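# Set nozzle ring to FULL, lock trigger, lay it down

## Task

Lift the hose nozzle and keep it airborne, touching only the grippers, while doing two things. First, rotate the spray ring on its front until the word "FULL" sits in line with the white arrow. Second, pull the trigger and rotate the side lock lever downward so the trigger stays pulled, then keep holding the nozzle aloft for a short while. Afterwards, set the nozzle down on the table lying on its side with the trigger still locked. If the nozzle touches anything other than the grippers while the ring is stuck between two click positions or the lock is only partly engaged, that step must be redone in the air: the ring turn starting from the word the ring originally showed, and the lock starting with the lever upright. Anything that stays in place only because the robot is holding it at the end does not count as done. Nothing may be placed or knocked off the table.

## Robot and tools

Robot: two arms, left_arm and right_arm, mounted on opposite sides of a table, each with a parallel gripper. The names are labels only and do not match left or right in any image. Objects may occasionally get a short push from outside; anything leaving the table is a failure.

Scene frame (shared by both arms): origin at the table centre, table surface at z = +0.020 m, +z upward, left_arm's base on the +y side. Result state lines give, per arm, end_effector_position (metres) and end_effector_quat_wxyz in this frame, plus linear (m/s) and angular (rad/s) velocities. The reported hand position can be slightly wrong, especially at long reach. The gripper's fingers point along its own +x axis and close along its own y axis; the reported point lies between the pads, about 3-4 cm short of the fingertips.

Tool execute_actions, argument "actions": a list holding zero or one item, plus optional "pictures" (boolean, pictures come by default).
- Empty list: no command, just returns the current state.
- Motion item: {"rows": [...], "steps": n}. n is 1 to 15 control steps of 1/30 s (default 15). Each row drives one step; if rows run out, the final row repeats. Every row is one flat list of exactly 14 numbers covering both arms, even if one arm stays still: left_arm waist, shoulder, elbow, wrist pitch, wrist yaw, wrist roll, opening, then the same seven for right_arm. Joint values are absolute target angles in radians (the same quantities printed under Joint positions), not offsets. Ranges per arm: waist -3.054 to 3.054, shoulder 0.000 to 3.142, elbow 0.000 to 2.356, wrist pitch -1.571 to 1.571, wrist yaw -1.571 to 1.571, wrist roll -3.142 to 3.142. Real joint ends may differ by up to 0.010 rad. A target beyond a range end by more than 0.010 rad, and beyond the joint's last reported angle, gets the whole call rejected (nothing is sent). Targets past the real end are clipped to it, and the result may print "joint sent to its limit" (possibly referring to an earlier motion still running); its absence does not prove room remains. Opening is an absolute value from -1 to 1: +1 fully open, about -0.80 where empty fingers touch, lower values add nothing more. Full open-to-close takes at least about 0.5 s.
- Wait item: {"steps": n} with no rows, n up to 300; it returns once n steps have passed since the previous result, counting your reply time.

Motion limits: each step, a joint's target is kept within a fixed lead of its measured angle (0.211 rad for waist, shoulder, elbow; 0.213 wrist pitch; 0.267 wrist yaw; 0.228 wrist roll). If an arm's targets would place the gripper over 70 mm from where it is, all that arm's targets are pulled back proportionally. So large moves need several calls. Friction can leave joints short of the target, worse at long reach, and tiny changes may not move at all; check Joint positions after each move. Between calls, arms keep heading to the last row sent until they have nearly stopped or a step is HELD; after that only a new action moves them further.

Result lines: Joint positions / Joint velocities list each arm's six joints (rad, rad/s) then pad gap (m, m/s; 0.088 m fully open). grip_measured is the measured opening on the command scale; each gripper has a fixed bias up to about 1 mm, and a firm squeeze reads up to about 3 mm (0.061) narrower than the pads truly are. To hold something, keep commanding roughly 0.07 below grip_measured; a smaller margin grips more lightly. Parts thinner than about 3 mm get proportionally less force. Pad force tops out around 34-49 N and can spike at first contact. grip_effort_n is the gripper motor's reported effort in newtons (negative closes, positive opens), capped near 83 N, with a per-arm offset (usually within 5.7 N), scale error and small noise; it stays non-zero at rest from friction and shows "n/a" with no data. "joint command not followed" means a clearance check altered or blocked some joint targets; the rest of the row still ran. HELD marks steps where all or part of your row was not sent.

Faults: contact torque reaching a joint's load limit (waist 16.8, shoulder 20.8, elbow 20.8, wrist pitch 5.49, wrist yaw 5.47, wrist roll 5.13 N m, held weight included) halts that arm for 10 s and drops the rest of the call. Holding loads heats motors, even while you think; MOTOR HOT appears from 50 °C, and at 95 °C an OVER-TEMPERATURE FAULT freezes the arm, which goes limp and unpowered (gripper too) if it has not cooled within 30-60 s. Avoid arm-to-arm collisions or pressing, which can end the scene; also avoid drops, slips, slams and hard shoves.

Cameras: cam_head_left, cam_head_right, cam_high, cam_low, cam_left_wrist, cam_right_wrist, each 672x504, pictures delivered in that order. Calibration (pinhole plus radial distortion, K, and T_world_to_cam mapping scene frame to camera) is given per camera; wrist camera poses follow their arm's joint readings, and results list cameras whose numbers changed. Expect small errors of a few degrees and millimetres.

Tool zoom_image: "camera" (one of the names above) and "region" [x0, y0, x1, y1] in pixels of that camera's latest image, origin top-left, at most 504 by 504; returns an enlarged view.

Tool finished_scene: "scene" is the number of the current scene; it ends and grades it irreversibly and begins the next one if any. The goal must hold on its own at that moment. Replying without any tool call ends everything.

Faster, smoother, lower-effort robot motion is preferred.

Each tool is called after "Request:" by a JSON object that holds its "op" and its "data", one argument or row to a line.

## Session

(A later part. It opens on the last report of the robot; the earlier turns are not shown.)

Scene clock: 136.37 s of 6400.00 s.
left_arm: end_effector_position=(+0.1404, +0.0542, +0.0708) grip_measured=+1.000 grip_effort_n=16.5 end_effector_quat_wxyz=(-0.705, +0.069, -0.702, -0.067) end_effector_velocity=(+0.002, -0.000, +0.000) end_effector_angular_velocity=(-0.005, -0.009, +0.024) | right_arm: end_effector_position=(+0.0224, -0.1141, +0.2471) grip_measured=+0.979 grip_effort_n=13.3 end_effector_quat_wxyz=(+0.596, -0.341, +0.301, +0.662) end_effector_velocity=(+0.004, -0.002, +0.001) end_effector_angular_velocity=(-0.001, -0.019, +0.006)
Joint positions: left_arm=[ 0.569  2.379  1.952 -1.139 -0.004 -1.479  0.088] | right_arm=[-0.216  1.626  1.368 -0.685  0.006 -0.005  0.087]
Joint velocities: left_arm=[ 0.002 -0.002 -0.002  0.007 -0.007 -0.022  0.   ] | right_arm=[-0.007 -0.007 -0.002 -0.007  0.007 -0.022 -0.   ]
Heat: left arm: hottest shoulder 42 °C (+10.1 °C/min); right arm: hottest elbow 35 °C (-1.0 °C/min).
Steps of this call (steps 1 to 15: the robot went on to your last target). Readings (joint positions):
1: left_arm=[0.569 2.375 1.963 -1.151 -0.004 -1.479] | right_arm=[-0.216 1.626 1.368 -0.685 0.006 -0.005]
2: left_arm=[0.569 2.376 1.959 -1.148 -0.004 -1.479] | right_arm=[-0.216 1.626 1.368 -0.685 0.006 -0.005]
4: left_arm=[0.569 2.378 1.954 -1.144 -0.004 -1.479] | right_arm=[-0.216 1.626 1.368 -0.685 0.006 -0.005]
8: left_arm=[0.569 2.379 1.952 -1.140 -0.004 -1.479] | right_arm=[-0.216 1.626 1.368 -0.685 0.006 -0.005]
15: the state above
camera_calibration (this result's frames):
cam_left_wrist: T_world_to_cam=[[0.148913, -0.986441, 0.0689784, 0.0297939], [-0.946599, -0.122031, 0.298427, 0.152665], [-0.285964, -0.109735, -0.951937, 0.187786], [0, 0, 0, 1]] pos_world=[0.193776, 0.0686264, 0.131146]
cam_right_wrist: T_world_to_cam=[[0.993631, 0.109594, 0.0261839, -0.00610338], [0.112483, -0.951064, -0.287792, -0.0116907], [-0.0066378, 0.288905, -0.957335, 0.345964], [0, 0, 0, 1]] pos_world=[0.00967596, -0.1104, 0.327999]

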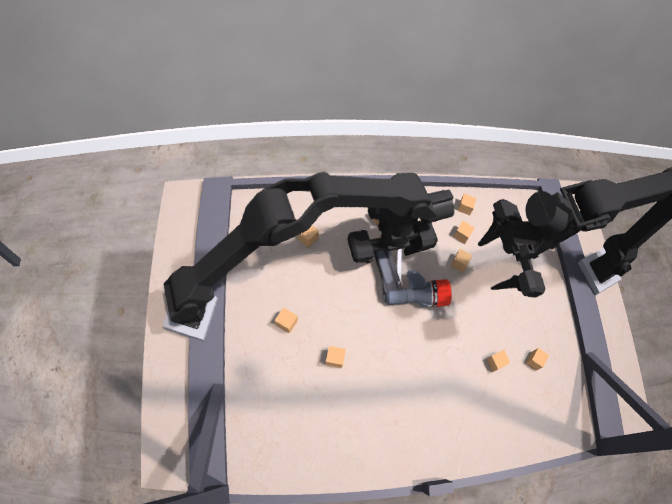

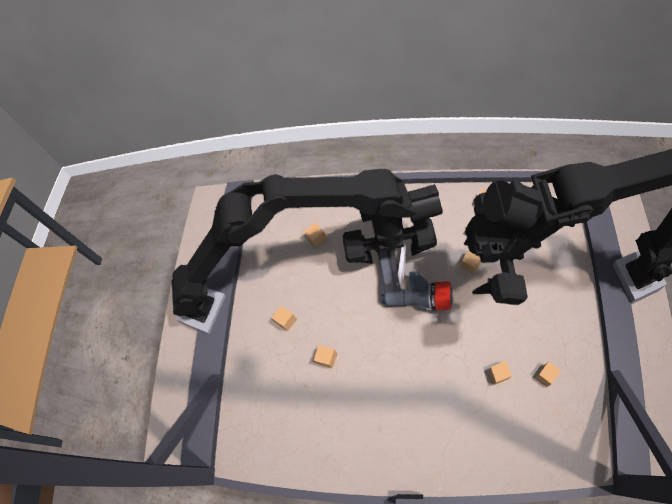

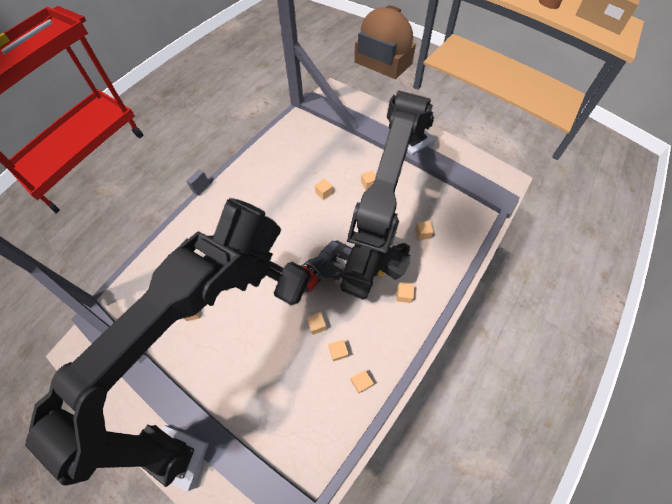

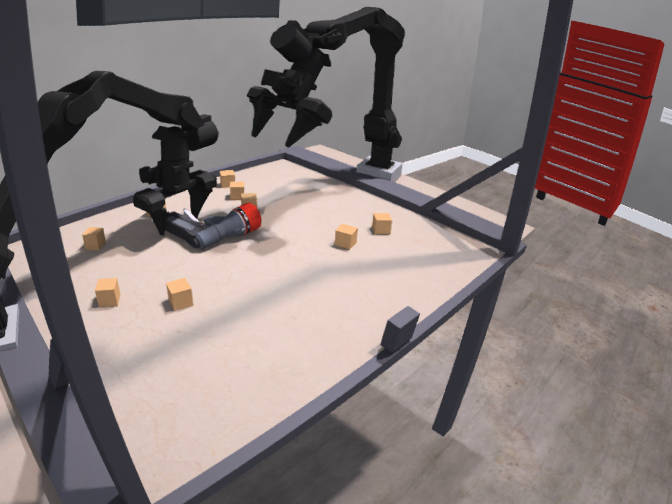

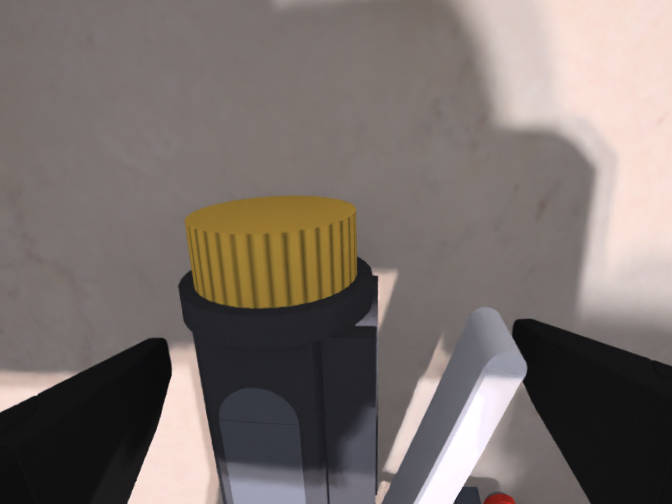

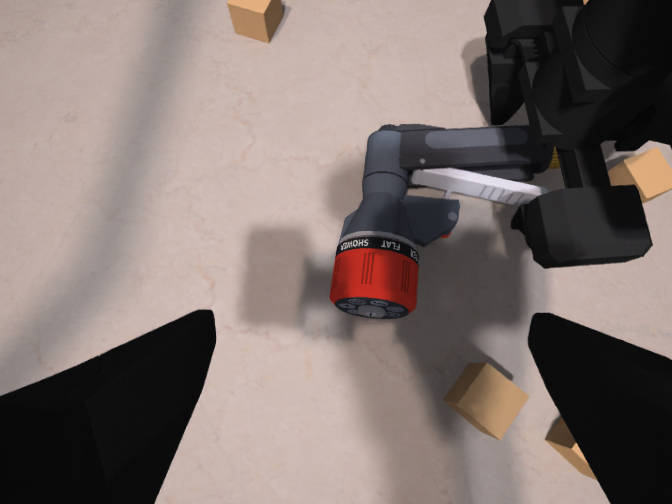

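Request:
{"op": "execute_actions", "data": {
  "actions": [
    {"rows": [[0.571,2.390,1.945,-1.137,0,-1.473,0.93,-0.213,1.640,1.377,-0.689,0,0,1],[0.571,2.390,1.945,-1.137,0,-1.473,0.87,-0.213,1.640,1.377,-0.689,0,0,1],[0.571,2.390,1.945,-1.137,0,-1.473,0.82,-0.213,1.640,1.377,-0.689,0,0,1],[0.571,2.390,1.945,-1.137,0,-1.473,0.77,-0.213,1.640,1.377,-0.689,0,0,1],[0.571,2.390,1.945,-1.137,0,-1.473,0.72,-0.213,1.640,1.377,-0.689,0,0,1],[0.571,2.390,1.945,-1.137,0,-1.473,0.67,-0.213,1.640,1.377,-0.689,0,0,1],[0.571,2.390,1.945,-1.137,0,-1.473,0.62,-0.213,1.640,1.377,-0.689,0,0,1],[0.571,2.390,1.945,-1.137,0,-1.473,0.57,-0.213,1.640,1.377,-0.689,0,0,1],[0.571,2.390,1.945,-1.137,0,-1.473,0.52,-0.213,1.640,1.377,-0.689,0,0,1],[0.571,2.390,1.945,-1.137,0,-1.473,0.47,-0.213,1.640,1.377,-0.689,0,0,1],[0.571,2.390,1.945,-1.137,0,-1.473,0.42,-0.213,1.640,1.377,-0.689,0,0,1],[0.571,2.390,1.945,-1.137,0,-1.473,0.37,-0.213,1.640,1.377,-0.689,0,0,1],[0.571,2.390,1.945,-1.137,0,-1.473,0.32,-0.213,1.640,1.377,-0.689,0,0,1],[0.571,2.390,1.945,-1.137,0,-1.473,0.27,-0.213,1.640,1.377,-0.689,0,0,1],[0.571,2.390,1.945,-1.137,0,-1.473,0.22,-0.213,1.640,1.377,-0.689,0,0,1]], "steps": 15}
  ],
  "pictures": false
}}

Request:
{"op": "execute_actions", "data": {
  "actions": [
    {"rows": [[0.571,2.390,1.945,-1.137,0,-1.473,0.18,-0.213,1.640,1.377,-0.689,0,0,1],[0.571,2.390,1.945,-1.137,0,-1.473,0.14,-0.213,1.640,1.377,-0.689,0,0,1],[0.571,2.390,1.945,-1.137,0,-1.473,0.10,-0.213,1.640,1.377,-0.689,0,0,1],[0.571,2.390,1.945,-1.137,0,-1.473,0.07,-0.213,1.640,1.377,-0.689,0,0,1],[0.571,2.390,1.945,-1.137,0,-1.473,0.04,-0.213,1.640,1.377,-0.689,0,0,1],[0.571,2.390,1.945,-1.137,0,-1.473,0.01,-0.213,1.640,1.377,-0.689,0,0,1],[0.571,2.390,1.945,-1.137,0,-1.473,-0.02,-0.213,1.640,1.377,-0.689,0,0,1],[0.571,2.390,1.945,-1.137,0,-1.473,-0.05,-0.213,1.640,1.377,-0.689,0,0,1],[0.571,2.390,1.945,-1.137,0,-1.473,-0.08,-0.213,1.640,1.377,-0.689,0,0,1],[0.571,2.390,1.945,-1.137,0,-1.473,-0.11,-0.213,1.640,1.377,-0.689,0,0,1],[0.571,2.390,1.945,-1.137,0,-1.473,-0.14,-0.213,1.640,1.377,-0.689,0,0,1]], "steps": 15}
  ]
}}

Scene clock: 148.90 s of 6400.00 s.
left_arm: end_effector_position=(+0.1410, +0.0543, +0.0707) grip_measured=+0.340 grip_effort_n=-35.6 end_effector_quat_wxyz=(-0.705, +0.070, -0.702, -0.067) end_effector_velocity=(+0.004, +0.001, -0.001) end_effector_angular_velocity=(-0.004, +0.006, -0.024) | right_arm: end_effector_position=(+0.0224, -0.1140, +0.2472) grip_measured=+0.979 grip_effort_n=13.3 end_effector_quat_wxyz=(+0.597, -0.340, +0.301, +0.662) end_effector_velocity=(-0.002, -0.002, -0.001) end_effector_angular_velocity=(-0.009, +0.013, +0.016)
Joint positions: left_arm=[ 0.57   2.379  1.951 -1.139 -0.004 -1.478  0.056] | right_arm=[-0.216  1.626  1.368 -0.685  0.006 -0.005  0.087]
Joint velocities: left_arm=[ 0.012 -0.002 -0.007  0.007  0.007  0.037 -0.073] | right_arm=[-0.002 -0.002 -0.002 -0.007 -0.022 -0.007 -0.   ]
Heat: left arm: hottest shoulder 44 °C (+11.0 °C/min); right arm: hottest elbow 35 °C (-1.0 °C/min).
Steps of this call (steps 1 to 15: the robot went on to your last target; steps 16 to 90: nothing new was sent; then 9.03 s passed at rest; steps 91 to 105: all 15 steps of this action). Readings (joint positions):
91: left_arm=[0.569 2.379 1.952 -1.139 -0.004 -1.479] | right_arm=[-0.216 1.626 1.368 -0.685 0.006 -0.005]
92: left_arm=[0.569 2.379 1.952 -1.139 -0.004 -1.479] | right_arm=[-0.216 1.626 1.368 -0.685 0.006 -0.005]
94: left_arm=[0.569 2.379 1.952 -1.139 -0.004 -1.479] | right_arm=[-0.216 1.626 1.368 -0.685 0.006 -0.005]
98: left_arm=[0.569 2.379 1.952 -1.139 -0.004 -1.479] | right_arm=[-0.216 1.626 1.368 -0.685 0.006 -0.005]
105: the state above

Scene clock: 149.40 s of 6400.00 s.
left_arm: end_effector_position=(+0.1412, +0.0548, +0.0707) grip_measured=-0.060 grip_effort_n=-83.5 end_effector_quat_wxyz=(-0.705, +0.069, -0.702, -0.067) end_effector_velocity=(+0.002, +0.003, +0.000) end_effector_angular_velocity=(+0.009, -0.005, +0.010) | right_arm: end_effector_position=(+0.0224, -0.1140, +0.2472) grip_measured=+0.979 grip_effort_n=13.3 end_effector_quat_wxyz=(+0.597, -0.340, +0.301, +0.662) end_effector_velocity=(+0.000, -0.002, -0.001) end_effector_angular_velocity=(-0.008, +0.001, +0.008)
Joint positions: left_arm=[ 0.571  2.379  1.951 -1.14  -0.004 -1.476  0.036] | right_arm=[-0.216  1.626  1.368 -0.685  0.006 -0.005  0.087]
Joint velocities: left_arm=[ 0.002 -0.002 -0.002 -0.007 -0.007 -0.007 -0.   ] | right_arm=[-0.002 -0.002 -0.002 -0.007 -0.007 -0.007 -0.   ]
Heat: left arm: hottest shoulder 44 °C (+11.1 °C/min); right arm: hottest elbow 35 °C (-1.0 °C/min).
Steps of this call (steps 1 to 15: all 15 steps of this action). Readings (joint positions):
1: left_arm=[0.570 2.379 1.951 -1.139 -0.004 -1.478] | right_arm=[-0.216 1.626 1.368 -0.685 0.006 -0.005]
2: left_arm=[0.570 2.379 1.951 -1.139 -0.004 -1.477] | right_arm=[-0.216 1.626 1.368 -0.685 0.006 -0.005]
4: left_arm=[0.570 2.379 1.951 -1.139 -0.004 -1.477] | right_arm=[-0.216 1.626 1.368 -0.685 0.006 -0.005]
8: left_arm=[0.570 2.379 1.951 -1.139 -0.004 -1.477] | right_arm=[-0.216 1.626 1.368 -0.685 0.006 -0.005]
15: the state above
camera_calibration (this result's frames):
cam_left_wrist: T_world_to_cam=[[0.148566, -0.986599, 0.0674608, 0.0304564], [-0.946518, -0.12211, 0.298651, 0.153469], [-0.286411, -0.108222, -0.951975, 0.187865], [0, 0, 0, 1]] pos_world=[0.194543, 0.0691195, 0.130955]
cam_right_wrist: T_world_to_cam=[[0.993633, 0.109584, 0.026185, -0.00610882], [0.112471, -0.950955, -0.288158, -0.0114797], [-0.00667677, 0.289268, -0.957225, 0.346098], [0, 0, 0, 1]] pos_world=[0.00967188, -0.110362, 0.328146]

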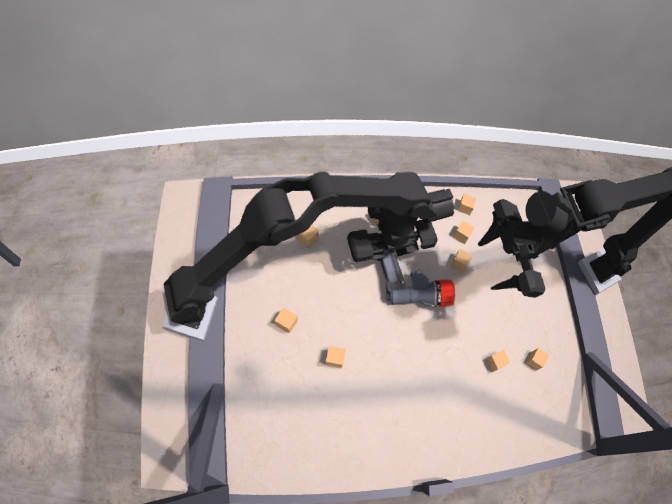

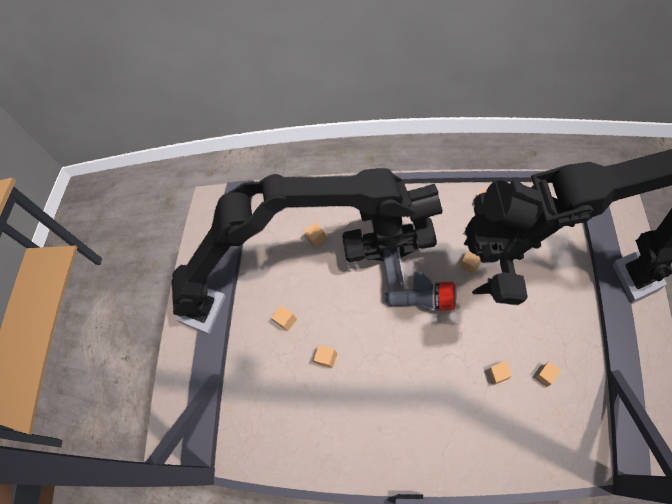

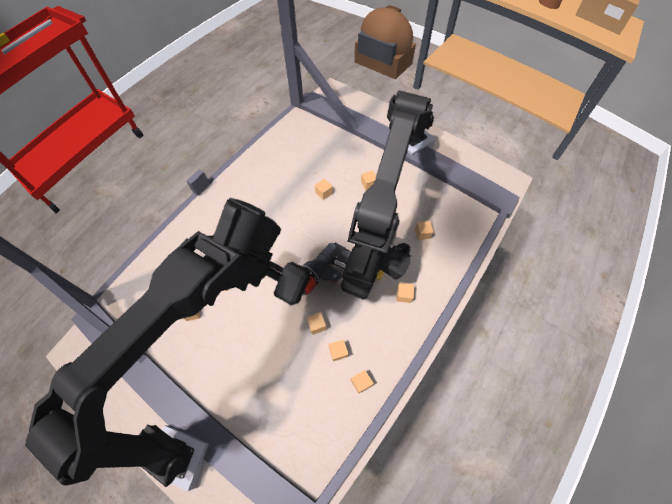

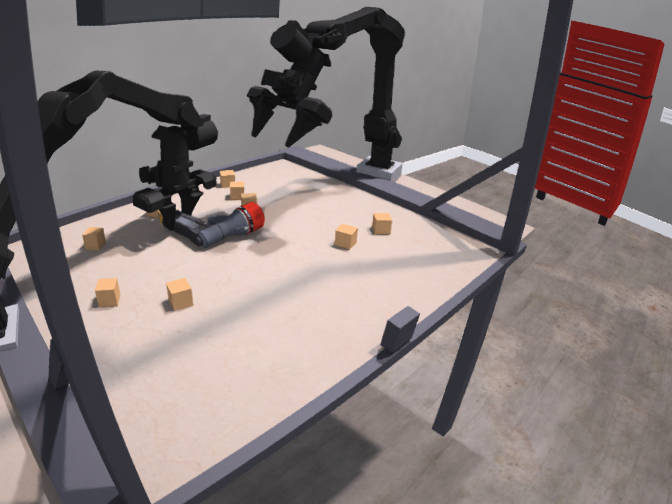

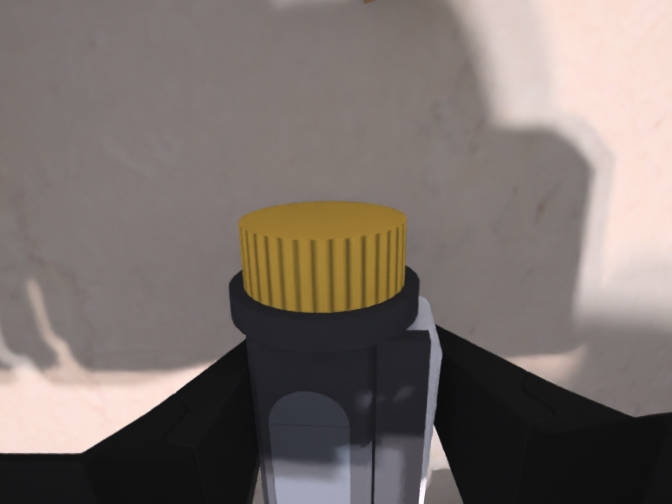

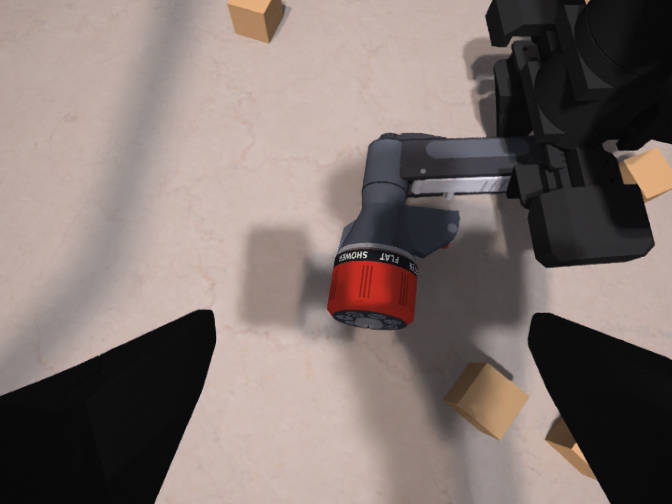

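Request:
{"op": "execute_actions", "data": {
  "actions": [
    {"rows": [[0.5695,2.375,1.959,-1.147,0,-1.475,-0.14,-0.213,1.640,1.377,-0.689,0,0,1],[0.568,2.366,1.967,-1.156,0,-1.476,-0.14,-0.213,1.640,1.377,-0.689,0,0,1],[0.566,2.360,1.975,-1.164,0,-1.478,-0.14,-0.213,1.640,1.377,-0.689,0,0,1],[0.564,2.359,1.983,-1.173,0,-1.480,-0.14,-0.213,1.640,1.377,-0.689,0,0,1],[0.5625,2.358,1.991,-1.181,0,-1.482,-0.14,-0.213,1.640,1.377,-0.689,0,0,1],[0.560,2.357,1.998,-1.190,0,-1.484,-0.14,-0.213,1.640,1.377,-0.689,0,0,1],[0.558,2.356,2.006,-1.198,0,-1.486,-0.14,-0.213,1.640,1.377,-0.689,0,0,1],[0.556,2.355,2.014,-1.207,0,-1.488,-0.14,-0.213,1.640,1.377,-0.689,0,0,1],[0.553,2.354,2.022,-1.215,0,-1.491,-0.14,-0.213,1.640,1.377,-0.689,0,0,1],[0.551,2.353,2.030,-1.224,0,-1.493,-0.14,-0.213,1.640,1.377,-0.689,0,0,1],[0.548,2.352,2.038,-1.232,0,-1.496,-0.14,-0.213,1.640,1.377,-0.689,0,0,1],[0.545,2.351,2.046,-1.241,0,-1.499,-0.14,-0.213,1.640,1.377,-0.689,0,0,1],[0.542,2.350,2.054,-1.249,0,-1.502,-0.14,-0.213,1.640,1.377,-0.689,0,0,1],[0.539,2.349,2.062,-1.258,0,-1.505,-0.14,-0.213,1.640,1.377,-0.689,0,0,1],[0.536,2.348,2.070,-1.266,0,-1.508,-0.14,-0.213,1.640,1.377,-0.689,0,0,1]], "steps": 15}
  ]
}}

Request:
{"op": "execute_actions", "data": {
  "actions": [
    {"rows": [[0.533,2.347,2.077,-1.275,0,-1.511,-0.14,-0.213,1.640,1.377,-0.689,0,0,1],[0.529,2.346,2.085,-1.283,0,-1.515,-0.14,-0.213,1.640,1.377,-0.689,0,0,1],[0.526,2.345,2.093,-1.292,0,-1.518,-0.14,-0.213,1.640,1.377,-0.689,0,0,1],[0.522,2.344,2.101,-1.300,0,-1.522,-0.14,-0.213,1.640,1.377,-0.689,0,0,1],[0.518,2.343,2.109,-1.309,0,-1.526,-0.14,-0.213,1.640,1.377,-0.689,0,0,1],[0.514,2.342,2.117,-1.317,0,-1.530,-0.14,-0.213,1.640,1.377,-0.689,0,0,1],[0.510,2.341,2.125,-1.326,0,-1.534,-0.14,-0.213,1.640,1.377,-0.689,0,0,1],[0.506,2.340,2.133,-1.334,0,-1.538,-0.14,-0.213,1.640,1.377,-0.689,0,0,1],[0.502,2.339,2.141,-1.343,0,-1.542,-0.14,-0.213,1.640,1.377,-0.689,0,0,1],[0.497,2.338,2.149,-1.351,0,-1.547,-0.14,-0.213,1.640,1.377,-0.689,0,0,1],[0.4925,2.337,2.156,-1.360,0,-1.551,-0.14,-0.213,1.640,1.377,-0.689,0,0,1],[0.488,2.336,2.164,-1.368,0,-1.556,-0.14,-0.213,1.640,1.377,-0.689,0,0,1],[0.483,2.335,2.172,-1.377,0,-1.561,-0.14,-0.213,1.640,1.377,-0.689,0,0,1],[0.478,2.335,2.180,-1.385,0,-1.566,-0.14,-0.213,1.640,1.377,-0.689,0,0,1],[0.473,2.335,2.188,-1.394,0,-1.571,-0.14,-0.213,1.640,1.377,-0.689,0,0,1]], "steps": 15}
  ]
}}

Scene clock: 193.53 s of 6400.00 s.
left_arm: end_effector_position=(+0.1304, +0.0523, +0.0926) grip_measured=-0.063 grip_effort_n=-83.5 end_effector_quat_wxyz=(-0.704, +0.062, -0.704, -0.072) end_effector_velocity=(-0.045, -0.013, +0.066) end_effector_angular_velocity=(+0.015, +0.010, -0.005) | right_arm: end_effector_position=(+0.0224, -0.1140, +0.2472) grip_measured=+0.979 grip_effort_n=13.3 end_effector_quat_wxyz=(+0.597, -0.340, +0.301, +0.662) end_effector_velocity=(+0.000, -0.002, -0.003) end_effector_angular_velocity=(-0.012, +0.000, +0.008)
Joint positions: left_arm=[ 0.547  2.378  2.038 -1.245 -0.003 -1.497  0.036] | right_arm=[-0.216  1.626  1.368 -0.685  0.006 -0.005  0.087]
Joint velocities: left_arm=[-0.1   -0.012  0.242 -0.271  0.007 -0.095 -0.003] | right_arm=[-0.002  0.002 -0.002 -0.007 -0.007 -0.007 -0.   ]
Heat: left arm: hottest shoulder 46 °C (+4.1 °C/min); right arm: hottest elbow 35 °C (+0.0 °C/min).
Steps of this call (steps 1 to 15: the robot went on to your last target; steps 16 to 90: nothing new was sent; then 40.63 s passed at rest; steps 91 to 105: all 15 steps of this action). Readings (joint positions):
91: left_arm=[0.571 2.379 1.951 -1.140 -0.004 -1.476] | right_arm=[-0.216 1.626 1.368 -0.685 0.006 -0.005]
92: left_arm=[0.571 2.379 1.953 -1.142 -0.004 -1.476] | right_arm=[-0.216 1.626 1.368 -0.685 0.006 -0.005]
94: left_arm=[0.570 2.379 1.960 -1.152 -0.003 -1.476] | right_arm=[-0.216 1.626 1.368 -0.685 0.006 -0.005]
98: left_arm=[0.566 2.379 1.983 -1.187 -0.003 -1.479] | right_arm=[-0.216 1.626 1.368 -0.685 0.006 -0.005]
105: the state above
camera_calibration (this result's frames):
cam_left_wrist: T_world_to_cam=[[0.145511, -0.988039, 0.0510363, 0.0301242], [-0.945277, -0.123617, 0.301944, 0.136028], [-0.292024, -0.0921796, -0.951959, 0.20534], [0, 0, 0, 1]] pos_world=[0.184165, 0.0655074, 0.152865]
cam_right_wrist: T_world_to_cam=[[0.993633, 0.109584, 0.026185, -0.00610882], [0.112471, -0.950955, -0.288158, -0.0114797], [-0.00667677, 0.289268, -0.957225, 0.346098], [0, 0, 0, 1]] pos_world=[0.00967188, -0.110362, 0.328146]

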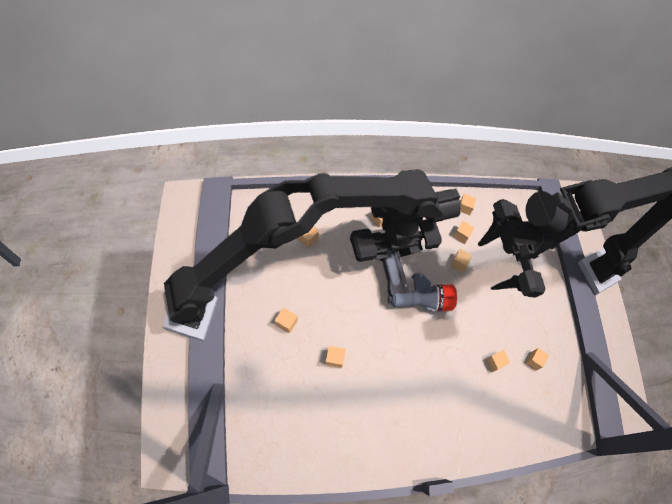

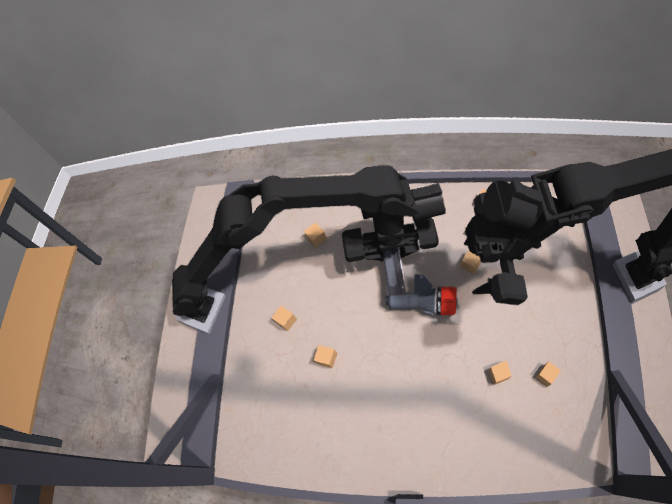

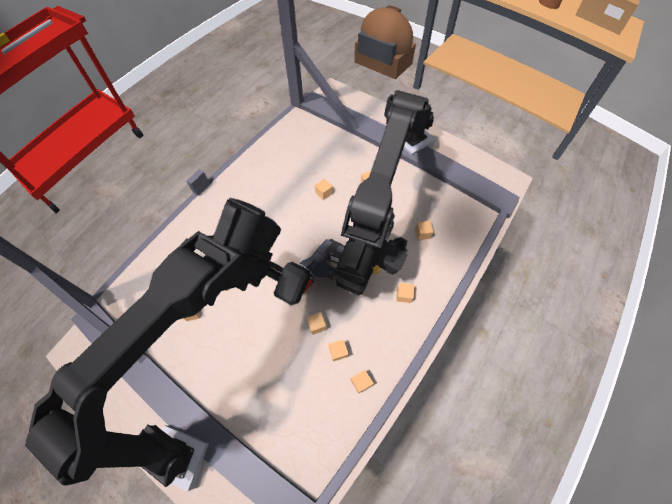

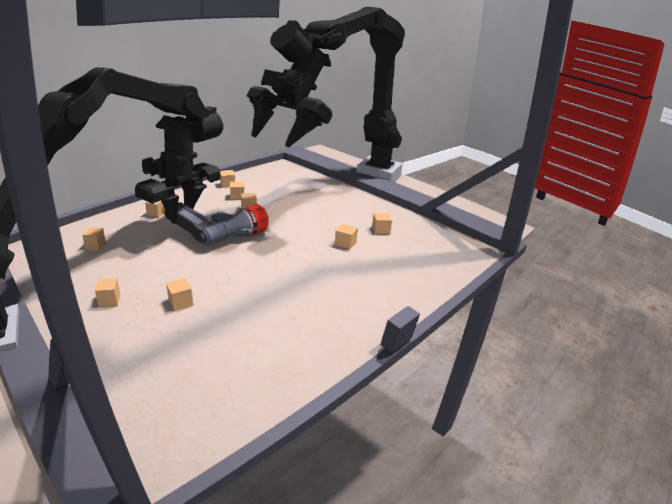

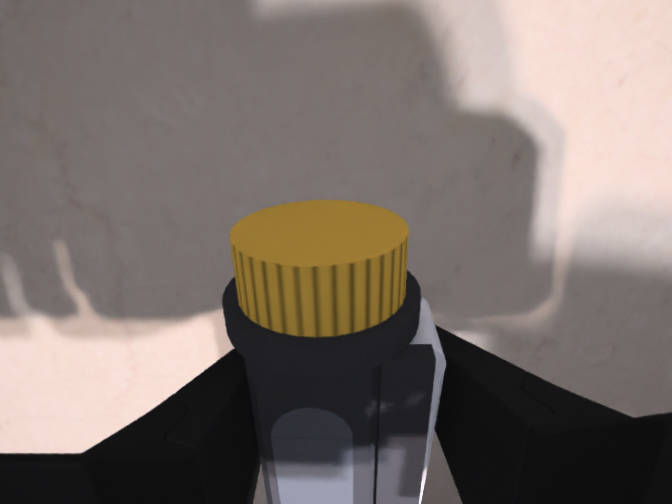

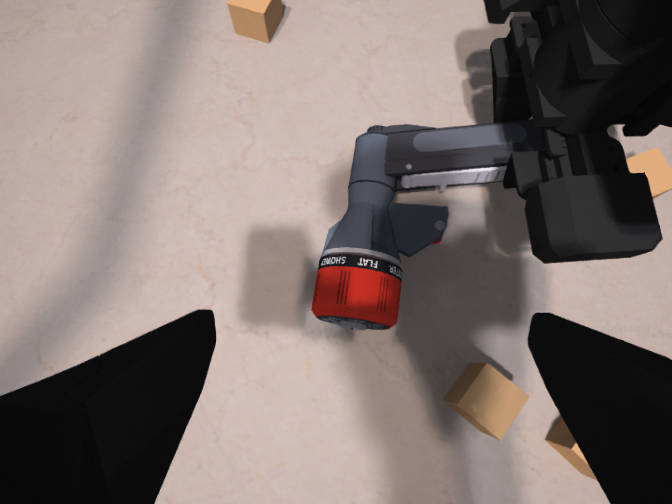

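Scene clock: 194.03 s of 6400.00 s.
left_arm: end_effector_position=(+0.1043, +0.0464, +0.1282) grip_measured=-0.070 grip_effort_n=-83.5 end_effector_quat_wxyz=(-0.704, +0.063, -0.703, -0.071) end_effector_velocity=(-0.064, -0.010, +0.068) end_effector_angular_velocity=(-0.008, -0.026, +0.005) | right_arm: end_effector_position=(+0.0224, -0.1140, +0.2472) grip_measured=+0.979 grip_effort_n=13.3 end_effector_quat_wxyz=(+0.597, -0.340, +0.301, +0.662) end_effector_velocity=(+0.002, -0.002, -0.001) end_effector_angular_velocity=(-0.006, -0.011, -0.001)
Joint positions: left_arm=[ 0.489  2.365  2.156 -1.372 -0.003 -1.555  0.036] | right_arm=[-0.216  1.626  1.368 -0.685  0.006 -0.005  0.087]
Joint velocities: left_arm=[-0.149 -0.022  0.232 -0.242 -0.022 -0.154 -0.   ] | right_arm=[-0.002 -0.002 -0.002 -0.007  0.007 -0.007 -0.   ]
Heat: left arm: hottest shoulder 46 °C (+4.0 °C/min); right arm: hottest elbow 35 °C (+0.0 °C/min).
Steps of this call (steps 1 to 15: all 15 steps of this action). Readings (joint positions):
1: left_arm=[0.544 2.378 2.046 -1.253 -0.003 -1.499] | right_arm=[-0.216 1.626 1.368 -0.685 0.006 -0.005]
2: left_arm=[0.541 2.378 2.054 -1.261 -0.003 -1.503] | right_arm=[-0.216 1.626 1.368 -0.685 0.006 -0.005]
4: left_arm=[0.534 2.376 2.069 -1.278 -0.003 -1.510] | right_arm=[-0.216 1.626 1.368 -0.685 0.006 -0.005]
8: left_arm=[0.519 2.372 2.101 -1.313 -0.003 -1.524] | right_arm=[-0.216 1.626 1.368 -0.685 0.006 -0.005]
15: the state above
camera_calibration (this result's frames):
cam_left_wrist: T_world_to_cam=[[0.145793, -0.987768, 0.0552971, 0.0257342], [-0.945744, -0.122749, 0.300835, 0.100032], [-0.290367, -0.0961565, -0.952072, 0.23107], [0, 0, 0, 1]] pos_world=[0.157948, 0.0599172, 0.188479]
cam_right_wrist: T_world_to_cam=[[0.993633, 0.109584, 0.026185, -0.00610882], [0.112471, -0.950955, -0.288158, -0.0114797], [-0.00667677, 0.289268, -0.957225, 0.346098], [0, 0, 0, 1]] pos_world=[0.00967188, -0.110362, 0.328146]

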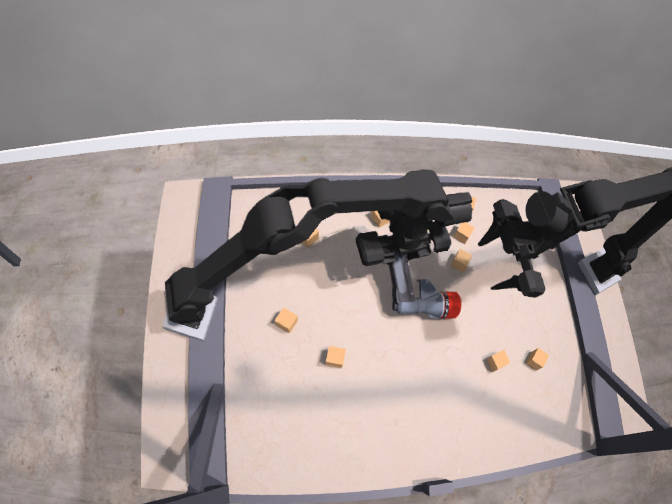

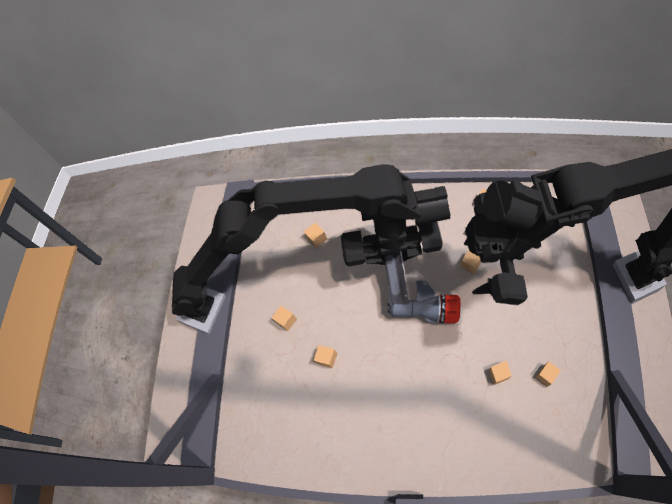

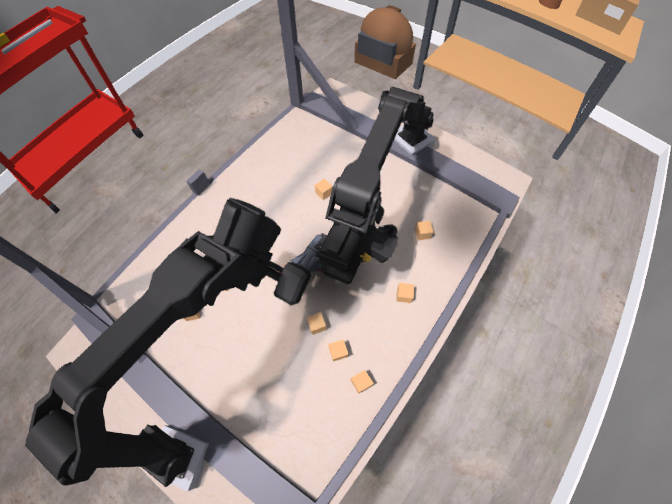

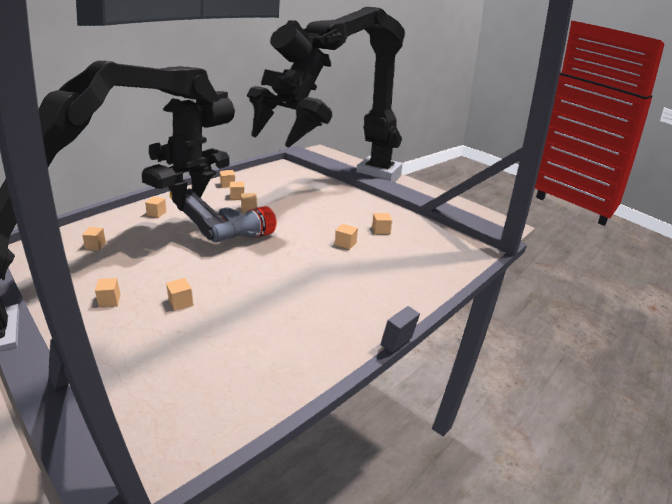

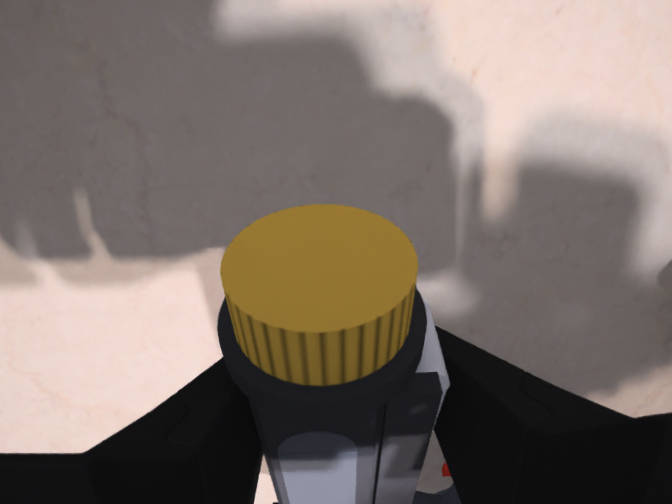

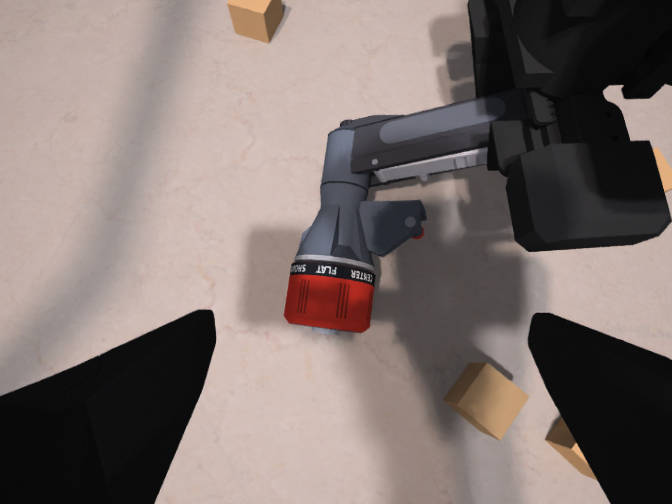

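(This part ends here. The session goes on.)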